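# Restore crashed lab deck: ware into assigned bays

## Task

After a crashed run, some labware is misplaced. Put each plate and block into a bay that the deck table assigns to its type: sealed 96-well plates in 11, 12 or 13; the sealed 96-well deep-well block in 21; the sealed 384-well plate in 32; the 96-well culture plate in 41. All other bays stay empty. Seat the culture plate's lid all the way down on the culture plate. Every plate or block must lie flat between its bay's corner pieces, with its cut corner at the back left. It counts only if everything stays put after the grippers release and move away.

## Robot and tools

ROBOT AND FRAME. Two Doosan M1013 arms, left_arm and right_arm, each carrying a Robotiq 2F-140 gripper. The names are labels, not image sides. The scene frame has its origin on the table top midway between the arms. +x points out over the table, +z points up, and left_arm sits on the +y side. Bases: left_arm (-0.085, +0.479, 0), right_arm (-0.076, -0.441, 0). Deck bays are named row then column. Row 1 is nearest the arms and row 4 farthest. Column 1 is on the arms' left (+y) and column 4 on their right. Column 4 bays have raised floors. Ware positions are known only from the cameras: cam_head_left, cam_head_right, cam_left_wrist and cam_right_wrist. Calibration is approximate.

GRIPPER GEOMETRY. end_effector_position is the point between the closed pads. The fingers point along the gripper's +z axis and close along its y axis. Closed fingertips extend about 33 mm past that point, open ones about 9 mm. Closing pushes the tips about 24 mm further out, so leave that gap above a surface.

THE 20-NUMBER ROW. Every command row holds 20 numbers, with both arms always included. The first ten are for left_arm: x, y, z in metres, then qw, qx, qy, qz (w first), then gripper position, force_limit and speed. The next ten are the same for right_arm. The pose is an absolute target for the gripper in the scene frame, not an offset. The three gripper values each run from -1 to 1.
- position: +1 is fully open (140 mm), about -0.8 is where the pads touch, and -1 closes until blocked.
- force_limit: about 14 N at -1, 60 N at 0, 107 N at +1.
- speed: about 30 mm/s at -1, 140 at 0, 250 at +1.
To keep an arm or gripper unchanged, resend its previous pose and its three gripper values. A 0 is a real command, not a placeholder. Reuse your own commanded quaternion rather than the reported one, which can drift.

execute_actions(actions). This is a list of actions. Each action is a list of up to 15 rows, and each row lasts one 1/30 s step. If an action has fewer rows, its last row repeats until 15 steps pass. An empty list just returns the state and images. Any target more than 0.6 m from the gripper's current position, along any gripper axis, is refused. If the first action fails that check, or any action is malformed, nothing runs. On each step the commanded pose is clipped to within 70 mm and 16 degrees of the measured pose, so far targets take several actions.

move(target, speed, stop_force, blocking). target is one 20-number row of absolute poses. Each gripper follows a straight line, and both paths finish together. A path lasts 0.5 to 10 s and is cut off at 10 s. speed is in m/s, from 0.002 to 0.5, default 0.25; turning is limited to twice that in rad/s. Paths ignore obstacles and the other arm.
- stop_force is in N, from 20 to 80, one value for both arms. When the estimated push against the motion rises that much, the arm's path ends, it backs off two steps and holds. It needs very slow speed, does not work well if the gripper rotates, and cannot be used for the first 0.2 s of a scene. Leave it out when lifting off something you press on.
- blocking=false returns after 0.5 s; check with wait(0) or stop before sending anything else. It cannot be combined with stop_force.
The move: line reports the outcome (done, off_target, moving, held, fault, contact) and any limits that acted (paced = pose clipped, held = some steps blocked). It also gives each gripper's distance from its target.

wait(seconds, 0 to 10): lets time pass with the last commands held. stop(): brakes a running move; the fingers keep going. zoom_image(camera, region=[x0,y0,x1,y1]): enlarges part of a camera's latest image, at most 504x504 px. read_manual(section): returns licence texts only. finished_scene(scene): ends the scene; it cannot be undone.

RESULTS. The state line gives each gripper's position, quaternion and velocities. Reported positions can be off, more so at long reach. Hand target lines show the pose the controller is now driving toward. A pose unreachable line means a clearance check altered that arm's command. HELD in step readings marks steps that were held back. MOTOR HOT warns of overheating; an OVER-TEMPERATURE FAULT brakes the arm.

object_status codes:
- 0: moving.
- 1: blocked while opening.
- 2: blocked while closing; this confirms a grip, so check for it after closing.
- 3: reached the set position or pads met; a thin object may still be held.
position_measured runs from 3 (open) to 230 (pads touching). To squeeze harder on a held part, raise force_limit and nudge position, for example -1 to -0.98.

CAUTIONS. The arms are stiff. Driving into something firm, even slightly, can cause a fault stop. A fault is triggered by joint torque at its load limit or by 144 N of outside force, and it halts the arm for 10 s. Carried weight counts. Approach slowly, and do not aim far past contact. Keep the arms from hitting or pushing each other. Never knock or place anything off the table. Avoid drops, slips, slams and hard presses. Parts may get a brief tug or nudge from outside. Finish by opening the grippers and moving clear before ending the scene.

Each tool is called after ">>>" in YAML: its name, and indented under it one key for each argument.

## Session

>>> execute_actions:
  actions: []

Scene clock: 0.00 s.
left_arm: end_effector_position=(+0.5661, +0.4914, +0.3215) position_measured=3 object_status=3 end_effector_quat_wxyz=(+0.000, +1.000, +0.010, -0.000) end_effector_velocity=(+0.001, -0.000, +0.000) end_effector_angular_velocity=(-0.000, -0.002, +0.001) | right_arm: end_effector_position=(+0.5704, -0.3640, +0.3219) position_measured=3 object_status=3 end_effector_quat_wxyz=(+0.000, +0.998, +0.060, +0.000) end_effector_velocity=(+0.000, +0.000, -0.000) end_effector_angular_velocity=(-0.000, -0.000, -0.001)
Joint positions: left_arm=[-0.054  0.165  1.604 -0.001  1.373  1.517] | right_arm=[-0.055  0.165  1.604 -0.001  1.373  1.516]
Joint velocities: left_arm=[-0.    -0.    -0.     0.    -0.001 -0.001] | right_arm=[ 0.     0.     0.    -0.    -0.     0.001]
Hand target (left_arm): +0.566, +0.491, +0.322; +0.000, +1.000, +0.010, -0.000
Hand target (right_arm): +0.570, -0.364, +0.322; +0.000, +0.998, +0.060, +0.000

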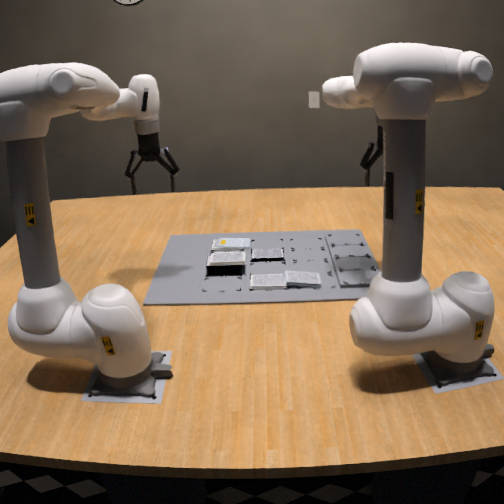

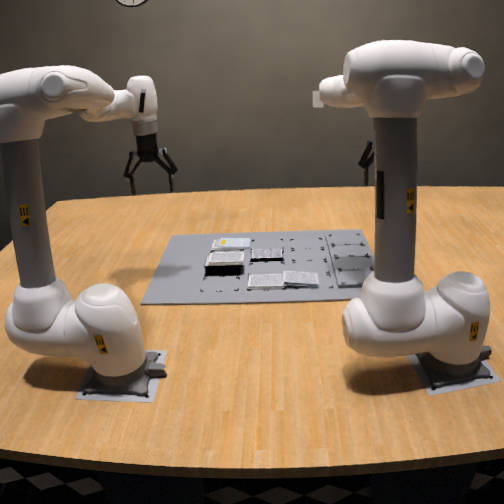

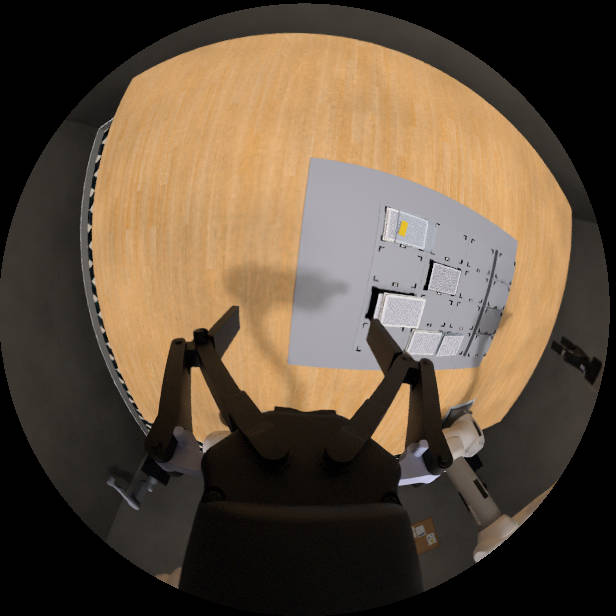

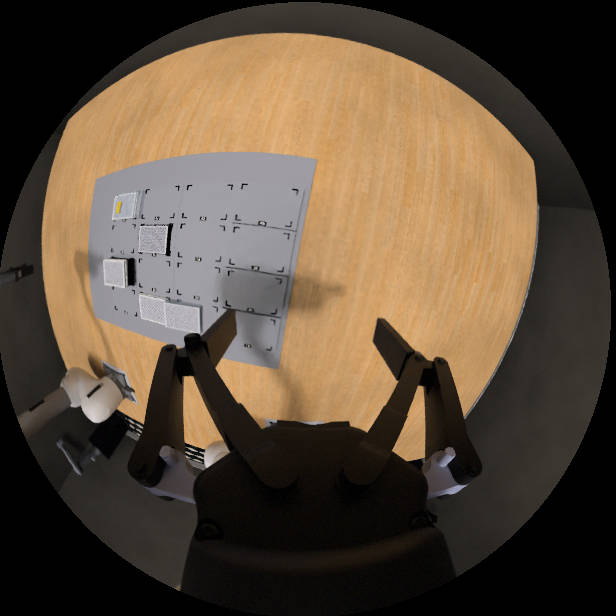

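>>> zoom_image:
  camera: "cam_head_left"
  region: [130, 210, 400, 320]

>>> move:
  target: [0.55,0.15,0.40,0,1,0,0,1,0,0,0.5704,-0.364,0.3219,0,0.998,0.06,0,1,0,0]
  speed: 0.4

Region (130, 210, 400, 320) of cam_head_left's 504x504 image, scaled by 1.867, with more detail than that image has; it fills the top 205 rows of this view, and the rest is white.

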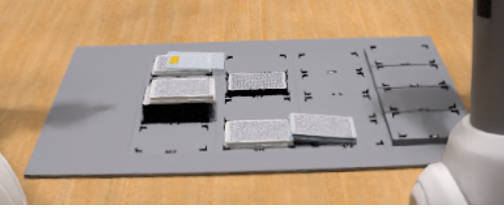

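Scene clock: 1.50 s.
left_arm: end_effector_position=(+0.5494, +0.1496, +0.3999) position_measured=3 object_status=3 end_effector_quat_wxyz=(-0.000, +1.000, -0.000, -0.000) end_effector_velocity=(+0.001, -0.001, +0.001) end_effector_angular_velocity=(-0.001, -0.001, +0.001) | right_arm: end_effector_position=(+0.5704, -0.3640, +0.3219) position_measured=3 object_status=3 end_effector_quat_wxyz=(-0.000, +0.998, +0.060, +0.000) end_effector_velocity=(+0.000, -0.000, +0.000) end_effector_angular_velocity=(+0.000, -0.001, -0.001)
Joint positions: left_arm=[-0.548  0.253  1.354  0.     1.535  1.044] | right_arm=[-0.055  0.165  1.603  0.     1.373  1.515]
Joint velocities: left_arm=[-0.     0.    -0.002 -0.001 -0.    -0.001] | right_arm=[-0.001 -0.    -0.     0.    -0.001  0.001]
Hand target (left_arm): +0.549, +0.150, +0.400; -0.000, +1.000, -0.000, -0.000
Hand target (right_arm): +0.570, -0.364, +0.322; -0.000, +0.998, +0.060, +0.000
Off the commanded pose (left_arm): 0.001 m, 0 deg.
Off the commanded pose (right_arm): 0.000 m, 0 deg.
move: done
camera_calibration (this result's frames):
cam_left_wrist: T_world_to_cam=[[0.0923355, -0.995696, -0.00803707, 0.104605], [-0.919794, -0.0883828, 0.382318, 0.382313], [-0.381383, -0.0279091, -0.923996, 0.782784], [0, 0, 0, 1]] pos_world=[0.640531, 0.159791, 0.577964]
cam_right_wrist: T_world_to_cam=[[0.193812, -0.980549, 0.0309981, -0.479406], [-0.925615, -0.172301, 0.33697, 0.376828], [-0.325074, -0.094001, -0.941005, 0.631801], [0, 0, 0, 1]] pos_world=[0.647094, -0.345763, 0.482409]

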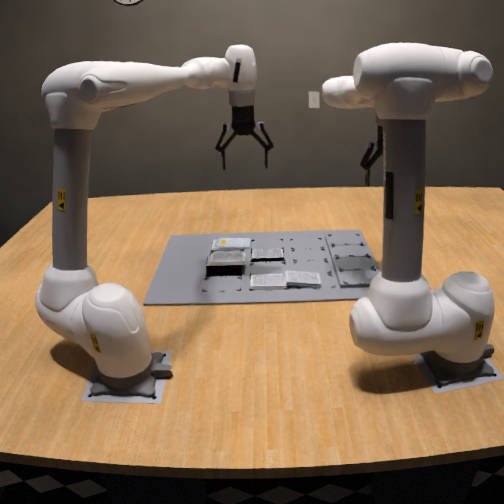

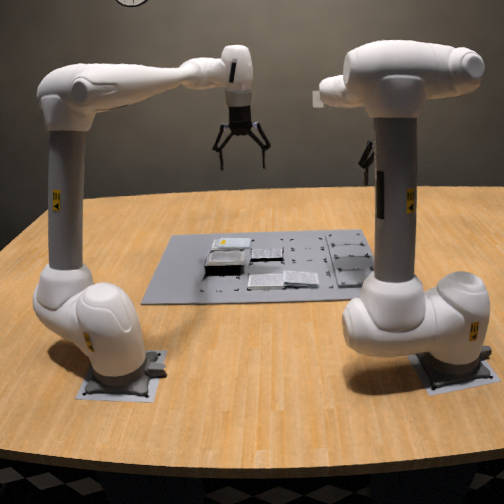

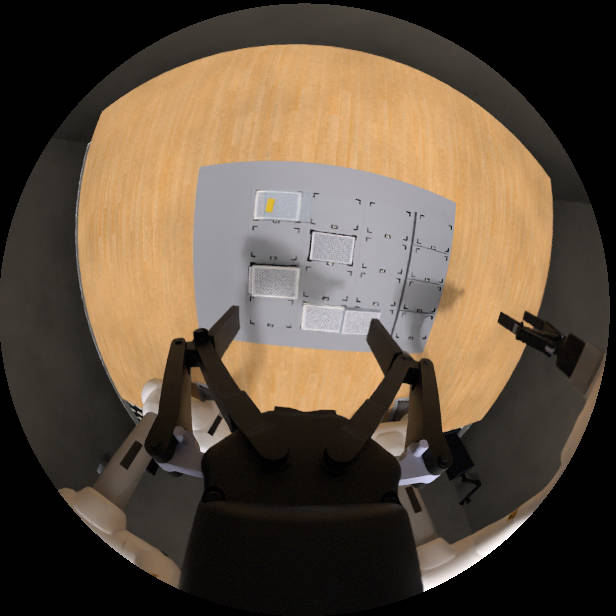

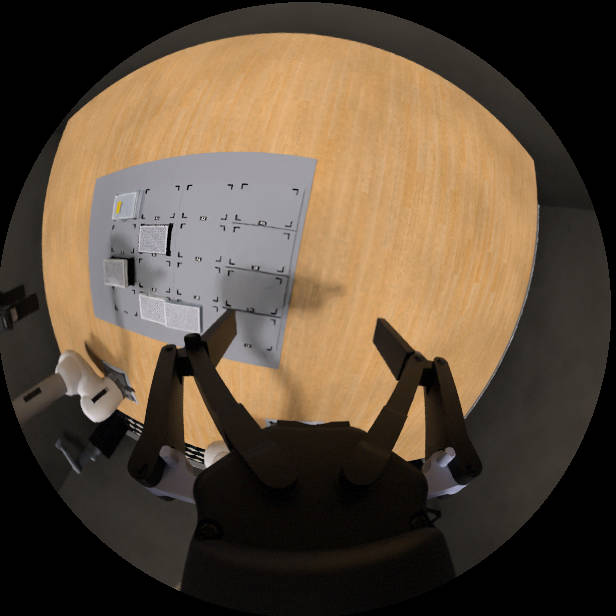

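>>> zoom_image:
  camera: "cam_left_wrist"
  region: [190, 160, 470, 360]

Region (190, 160, 470, 360) of cam_left_wrist's 616x616 image, scaled by 1.800, with more detail than that image has; it fills the top 360 rows of this view, and the rest is white.

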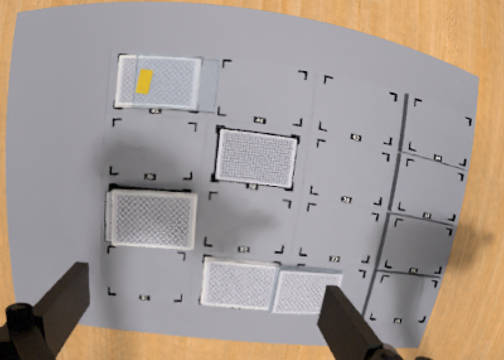

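>>> move:
  target: [0.506,0.233,0.22,0,0.7071,-0.7071,0,0.45,0,0,0.5704,-0.364,0.3219,0,0.998,0.06,0,1,0,0]
  speed: 0.5

Scene clock: 4.30 s.
left_arm: end_effector_position=(+0.5061, +0.2332, +0.2201) position_measured=72 object_status=3 end_effector_quat_wxyz=(-0.000, +0.707, -0.707, +0.000) end_effector_velocity=(+0.000, -0.000, +0.000) end_effector_angular_velocity=(-0.001, -0.001, -0.000) | right_arm: end_effector_position=(+0.5704, -0.3640, +0.3219) position_measured=3 object_status=3 end_effector_quat_wxyz=(-0.000, +0.998, +0.060, -0.000) end_effector_velocity=(-0.000, -0.000, +0.000) end_effector_angular_velocity=(-0.000, +0.000, +0.001)
Joint positions: left_arm=[-0.469  0.195  1.758  0.     1.189  2.693] | right_arm=[-0.055  0.165  1.603  0.     1.373  1.515]
Joint velocities: left_arm=[-0.    -0.001 -0.    -0.    -0.001  0.   ] | right_arm=[ 0.    -0.    -0.    -0.     0.    -0.001]
Hand target (left_arm): +0.506, +0.233, +0.220; -0.000, +0.707, -0.707, +0.000
Hand target (right_arm): +0.570, -0.364, +0.322; -0.000, +0.998, +0.060, -0.000
Off the commanded pose (left_arm): 0.000 m, 0 deg.
Off the commanded pose (right_arm): 0.000 m, 0 deg.
move: done
camera_calibration (this result's frames):
cam_left_wrist: T_world_to_cam=[[-0.995643, -0.0929121, -0.007923, 0.53042], [-0.0888807, 0.919864, 0.382034, -0.236903], [-0.0282076, 0.381074, -0.924114, 0.32837], [0, 0, 0, 1]] pos_world=[0.516316, 0.142067, 0.398159]
cam_right_wrist: T_world_to_cam=[[0.193812, -0.980549, 0.0309981, -0.479406], [-0.925615, -0.172301, 0.33697, 0.376828], [-0.325075, -0.0940012, -0.941005, 0.631802], [0, 0, 0, 1]] pos_world=[0.647095, -0.345763, 0.48241]

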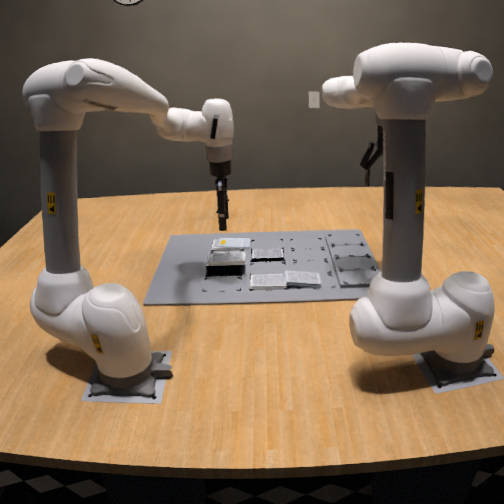

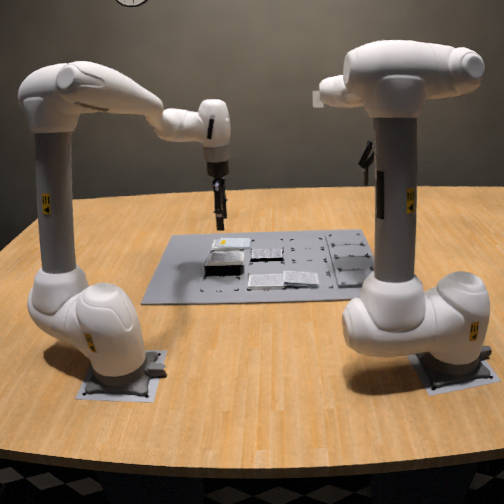

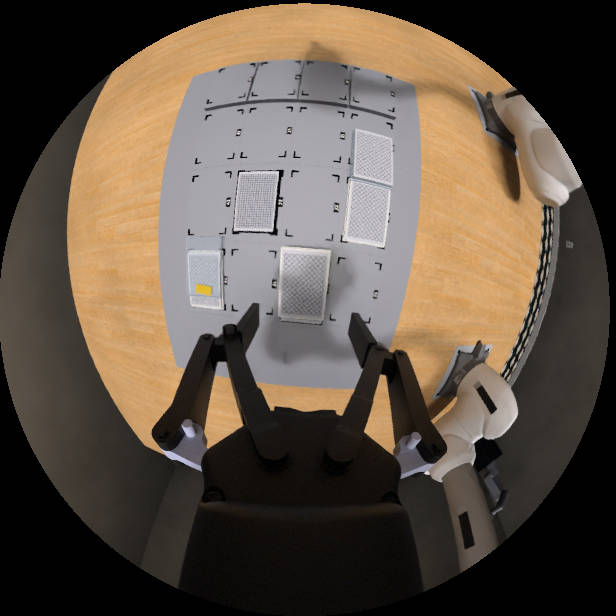

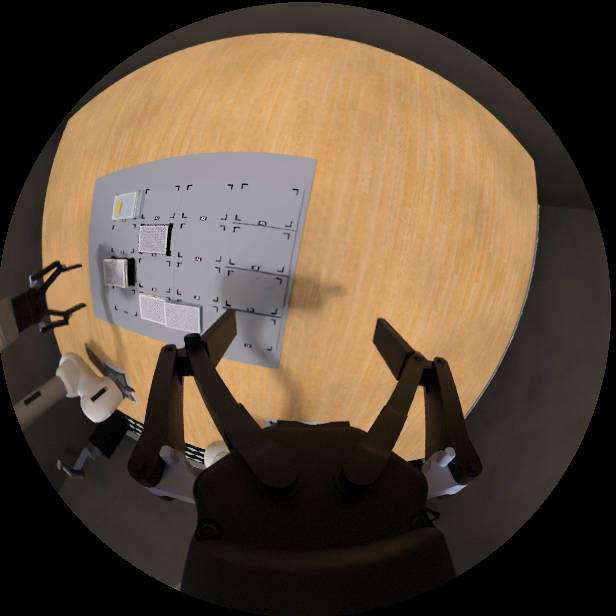

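>>> zoom_image:
  camera: "cam_left_wrist"
  region: [160, 110, 420, 370]

Region (160, 110, 420, 370) of cam_left_wrist's 616x616 image, scaled by 1.938, with more detail than that image has.

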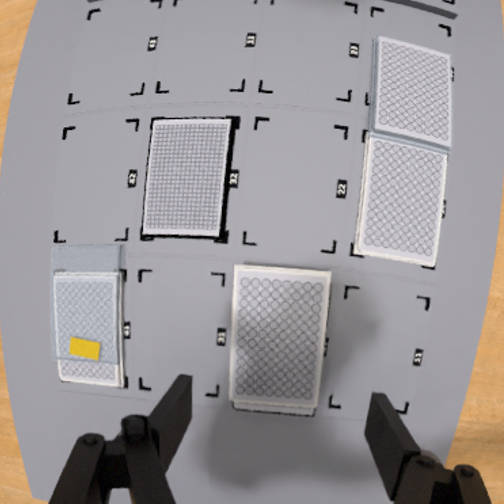

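>>> move:
  target: [0.508,0.229,0.11,0,0.7071,-0.7071,0,0.45,0,0,0.5704,-0.364,0.3219,0,0.998,0.06,0,1,0,0]
  speed: 0.3

>>> zoom_image:
  camera: "cam_left_wrist"
  region: [180, 180, 440, 400]

>>> zoom_image:
  camera: "cam_head_left"
  region: [170, 200, 330, 310]

Scene clock: 5.70 s.
left_arm: end_effector_position=(+0.5079, +0.2290, +0.1100) position_measured=72 object_status=3 end_effector_quat_wxyz=(+0.000, +0.707, -0.707, -0.000) end_effector_velocity=(+0.000, +0.000, +0.000) end_effector_angular_velocity=(+0.000, -0.001, -0.001) | right_arm: end_effector_position=(+0.5704, -0.3640, +0.3219) position_measured=3 object_status=3 end_effector_quat_wxyz=(-0.000, +0.998, +0.060, -0.000) end_effector_velocity=(+0.000, +0.001, -0.000) end_effector_angular_velocity=(+0.000, -0.001, +0.001)
Joint positions: left_arm=[-0.474  0.284  1.864 -0.     0.993  2.688] | right_arm=[-0.055  0.165  1.603  0.     1.373  1.515]
Joint velocities: left_arm=[ 0.     0.    -0.     0.001 -0.001  0.001] | right_arm=[ 0.001  0.    -0.     0.    -0.001 -0.   ]
Hand target (left_arm): +0.508, +0.229, +0.110; -0.000, +0.707, -0.707, -0.000
Hand target (right_arm): +0.570, -0.364, +0.322; -0.000, +0.998, +0.060, -0.000
Off the commanded pose (left_arm): 0.000 m, 0 deg.
Off the commanded pose (right_arm): 0.000 m, 0 deg.
move: done
camera_calibration (this result's frames):
cam_left_wrist: T_world_to_cam=[[-0.995654, -0.0928035, -0.0077801, 0.53098], [-0.0887264, 0.919886, 0.382017, -0.190939], [-0.0282958, 0.381047, -0.924122, 0.22826], [0, 0, 0, 1]] pos_world=[0.51819, 0.137941, 0.288013]
cam_right_wrist: T_world_to_cam=[[0.193812, -0.980549, 0.0309981, -0.479406], [-0.925615, -0.172301, 0.33697, 0.376828], [-0.325075, -0.0940012, -0.941005, 0.631802], [0, 0, 0, 1]] pos_world=[0.647095, -0.345763, 0.48241]

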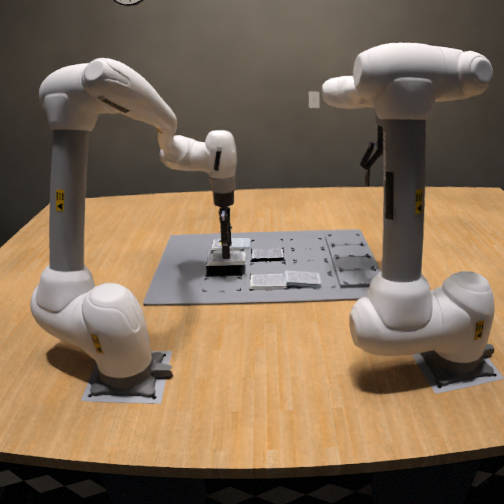

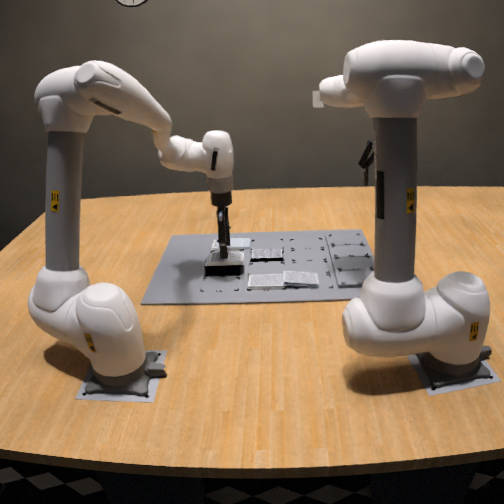

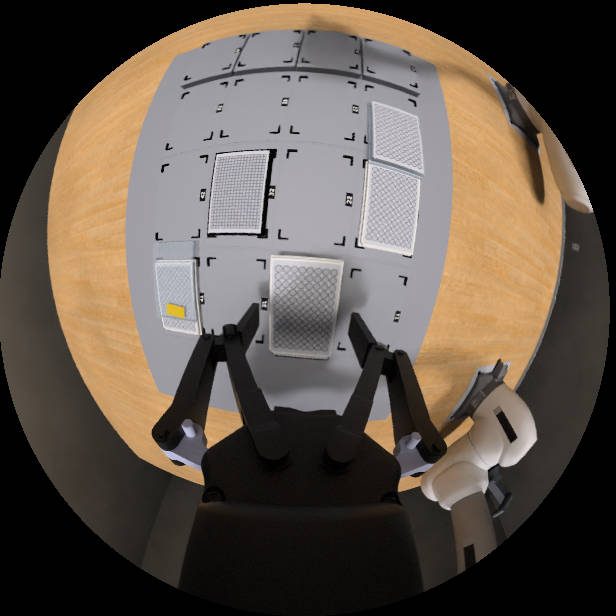

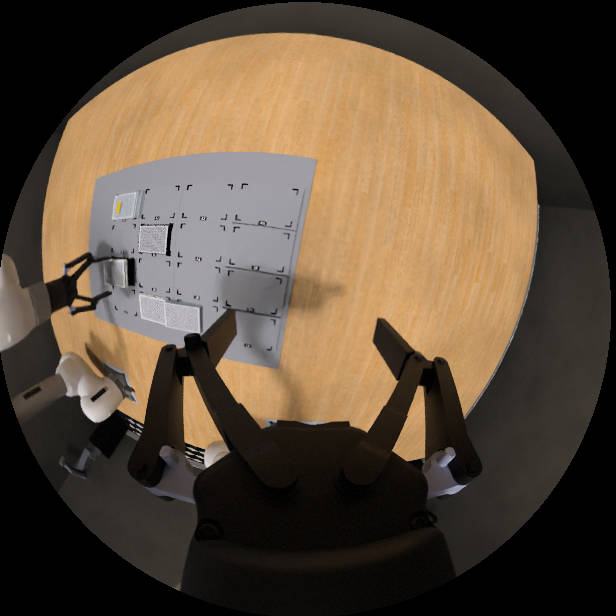

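Region (180, 180, 440, 400) of cam_left_wrist's 616x616 image, scaled by 1.938, with more detail than that image has; it fills the top 426 rows of this view, and the rest is white.

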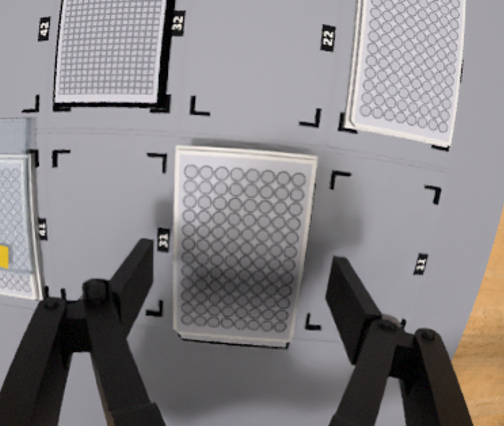

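Region (170, 200, 330, 310) of cam_head_left's 504x504 image, scaled by 3.150, with more detail than that image has; it fills the top 346 rows of this view, and the rest is white.

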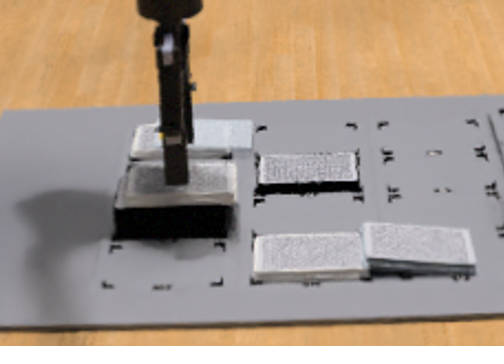

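>>> move:
  target: [0.508,0.229,0.118,0,0.7071,-0.7071,0,-1,0,1,0.5704,-0.364,0.3219,0,0.998,0.06,0,1,0,0]

>>> move:
  target: [0.508,0.229,0.08,0,0.7071,-0.7071,0,-1,0,1,0.5704,-0.364,0.3219,0,0.998,0.06,0,1,0,0]
  speed: 0.01
  stop_force: 20

Scene clock: 7.03 s.
left_arm: end_effector_position=(+0.5080, +0.2290, +0.1180) position_measured=233 object_status=3 end_effector_quat_wxyz=(+0.000, +0.707, -0.707, -0.000) end_effector_velocity=(+0.001, -0.000, +0.001) end_effector_angular_velocity=(-0.001, -0.001, +0.000) | right_arm: end_effector_position=(+0.5704, -0.3640, +0.3219) position_measured=3 object_status=3 end_effector_quat_wxyz=(-0.000, +0.998, +0.060, +0.000) end_effector_velocity=(+0.000, +0.000, -0.000) end_effector_angular_velocity=(+0.000, -0.001, +0.000)
Joint positions: left_arm=[-0.474  0.277  1.857  0.     1.008  2.688] | right_arm=[-0.055  0.165  1.603  0.     1.373  1.515]
Joint velocities: left_arm=[ 0.001 -0.001 -0.001 -0.001  0.001  0.001] | right_arm=[ 0.     0.    -0.    -0.    -0.001  0.   ]
Hand target (left_arm): +0.508, +0.229, +0.118; +0.000, +0.707, -0.707, +0.000
Hand target (right_arm): +0.570, -0.364, +0.322; -0.000, +0.998, +0.060, -0.000
Off the commanded pose (left_arm): 0.000 m, 0 deg.
Off the commanded pose (right_arm): 0.000 m, 0 deg.
move: done
camera_calibration (this result's frames):
cam_left_wrist: T_world_to_cam=[[-0.995654, -0.0928024, -0.00778321, 0.531112], [-0.0887264, 0.919884, 0.382021, -0.193975], [-0.0282929, 0.381052, -0.924121, 0.235705], [0, 0, 0, 1]] pos_world=[0.518262, 0.137907, 0.296056]
cam_right_wrist: T_world_to_cam=[[0.193812, -0.980549, 0.0309982, -0.479406], [-0.925615, -0.172301, 0.33697, 0.376828], [-0.325075, -0.0940012, -0.941005, 0.631802], [0, 0, 0, 1]] pos_world=[0.647095, -0.345763, 0.48241]

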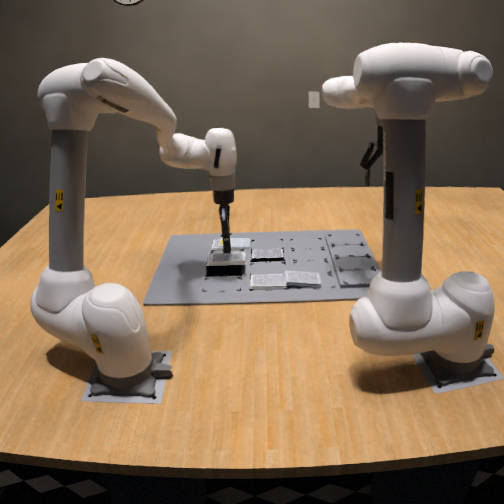

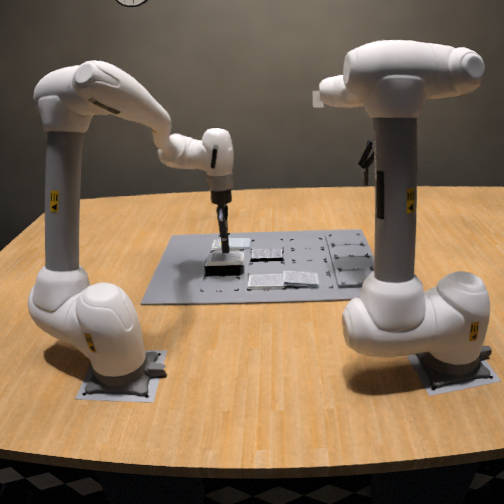

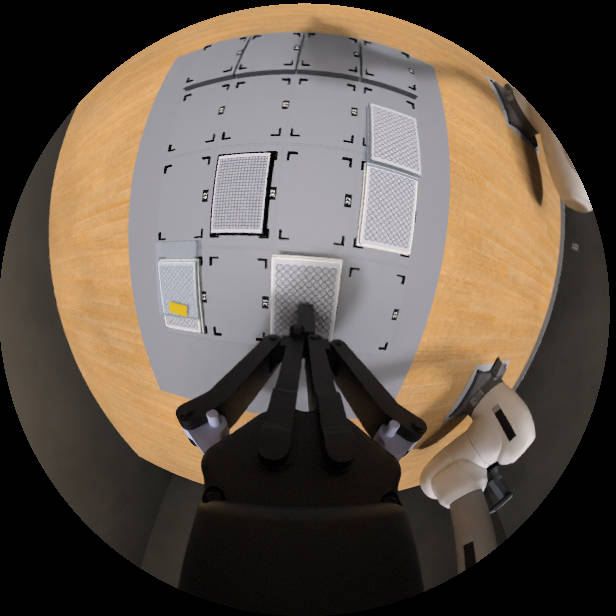

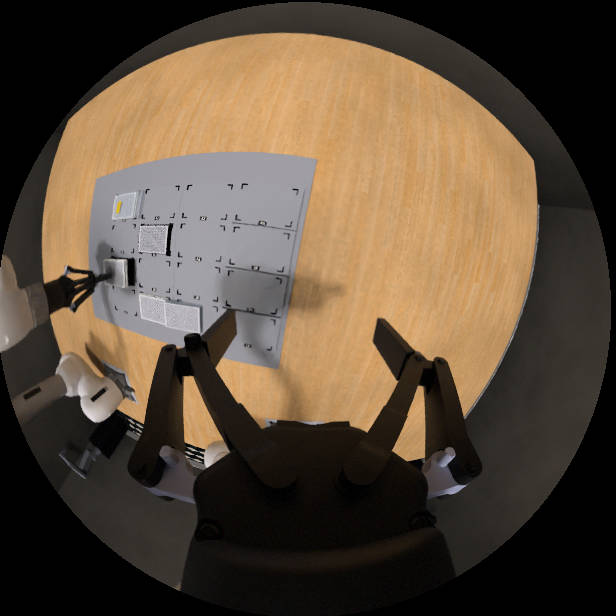

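Scene clock: 9.37 s.
left_arm: end_effector_position=(+0.5080, +0.2290, +0.0980) position_measured=233 object_status=3 end_effector_quat_wxyz=(-0.000, +0.707, -0.707, +0.000) end_effector_velocity=(-0.000, -0.000, -0.000) end_effector_angular_velocity=(+0.001, +0.002, -0.001) | right_arm: end_effector_position=(+0.5704, -0.3640, +0.3219) position_measured=3 object_status=3 end_effector_quat_wxyz=(-0.000, +0.998, +0.060, +0.000) end_effector_velocity=(+0.000, +0.000, +0.000) end_effector_angular_velocity=(+0.000, -0.001, +0.001)
Joint positions: left_arm=[-0.474  0.295  1.874  0.     0.972  2.689] | right_arm=[-0.055  0.165  1.603  0.     1.373  1.515]
Joint velocities: left_arm=[-0.     0.001 -0.001 -0.     0.002  0.001] | right_arm=[ 0.    -0.    -0.     0.    -0.001 -0.   ]
Hand target (left_arm): +0.508, +0.229, +0.098; -0.000, +0.707, -0.707, +0.000
Hand target (right_arm): +0.570, -0.364, +0.322; -0.000, +0.998, +0.060, -0.000
Off the commanded pose (left_arm): 0.018 m, 0 deg.
Off the commanded pose (right_arm): 0.000 m, 0 deg.
move: contact (left_arm)
camera_calibration (this result's frames):
cam_left_wrist: T_world_to_cam=[[-0.995662, -0.0927123, -0.00786736, 0.530935], [-0.0886761, 0.919901, 0.381993, -0.186379], [-0.0281782, 0.381033, -0.924132, 0.217176], [0, 0, 0, 1]] pos_world=[0.518224, 0.137923, 0.276072]
cam_right_wrist: T_world_to_cam=[[0.193812, -0.980549, 0.030998, -0.479406], [-0.925615, -0.172301, 0.33697, 0.376828], [-0.325075, -0.094001, -0.941005, 0.631802], [0, 0, 0, 1]] pos_world=[0.647095, -0.345763, 0.48241]

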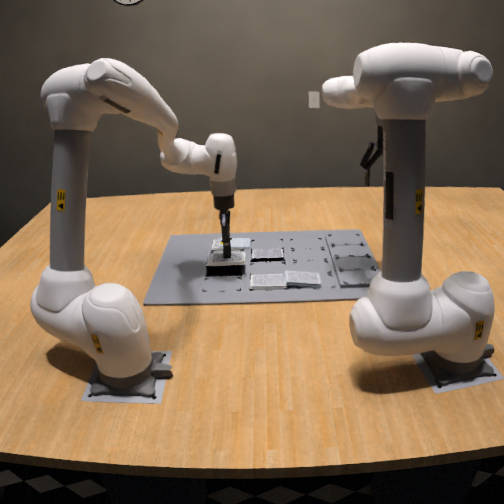

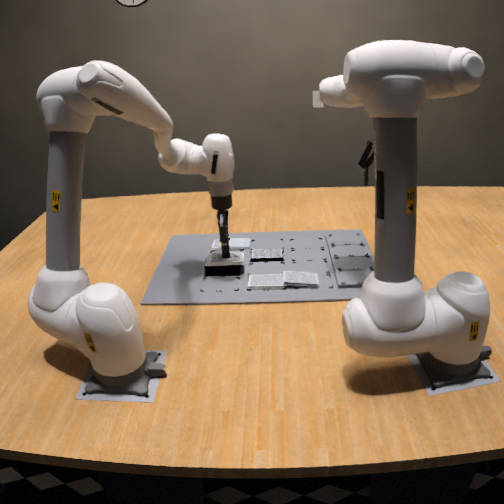

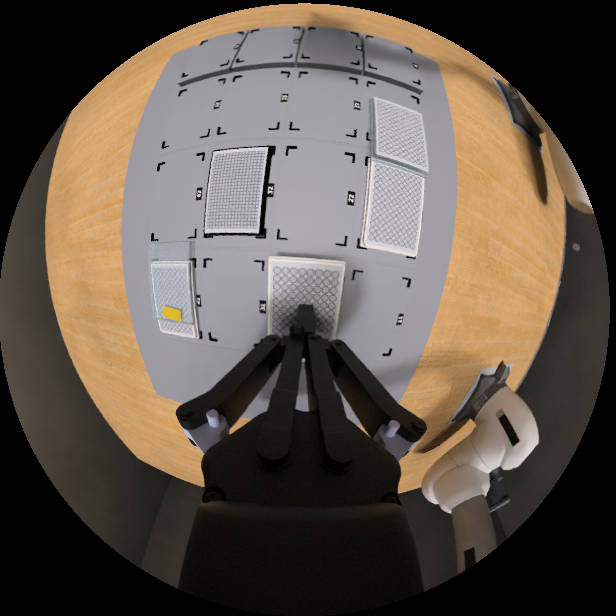

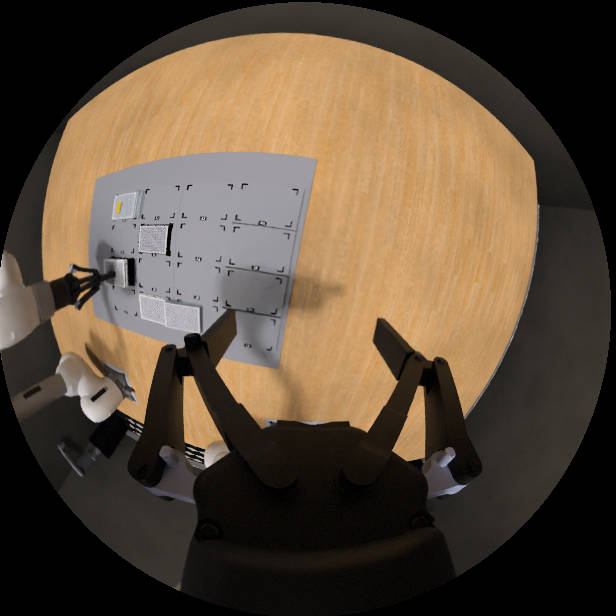

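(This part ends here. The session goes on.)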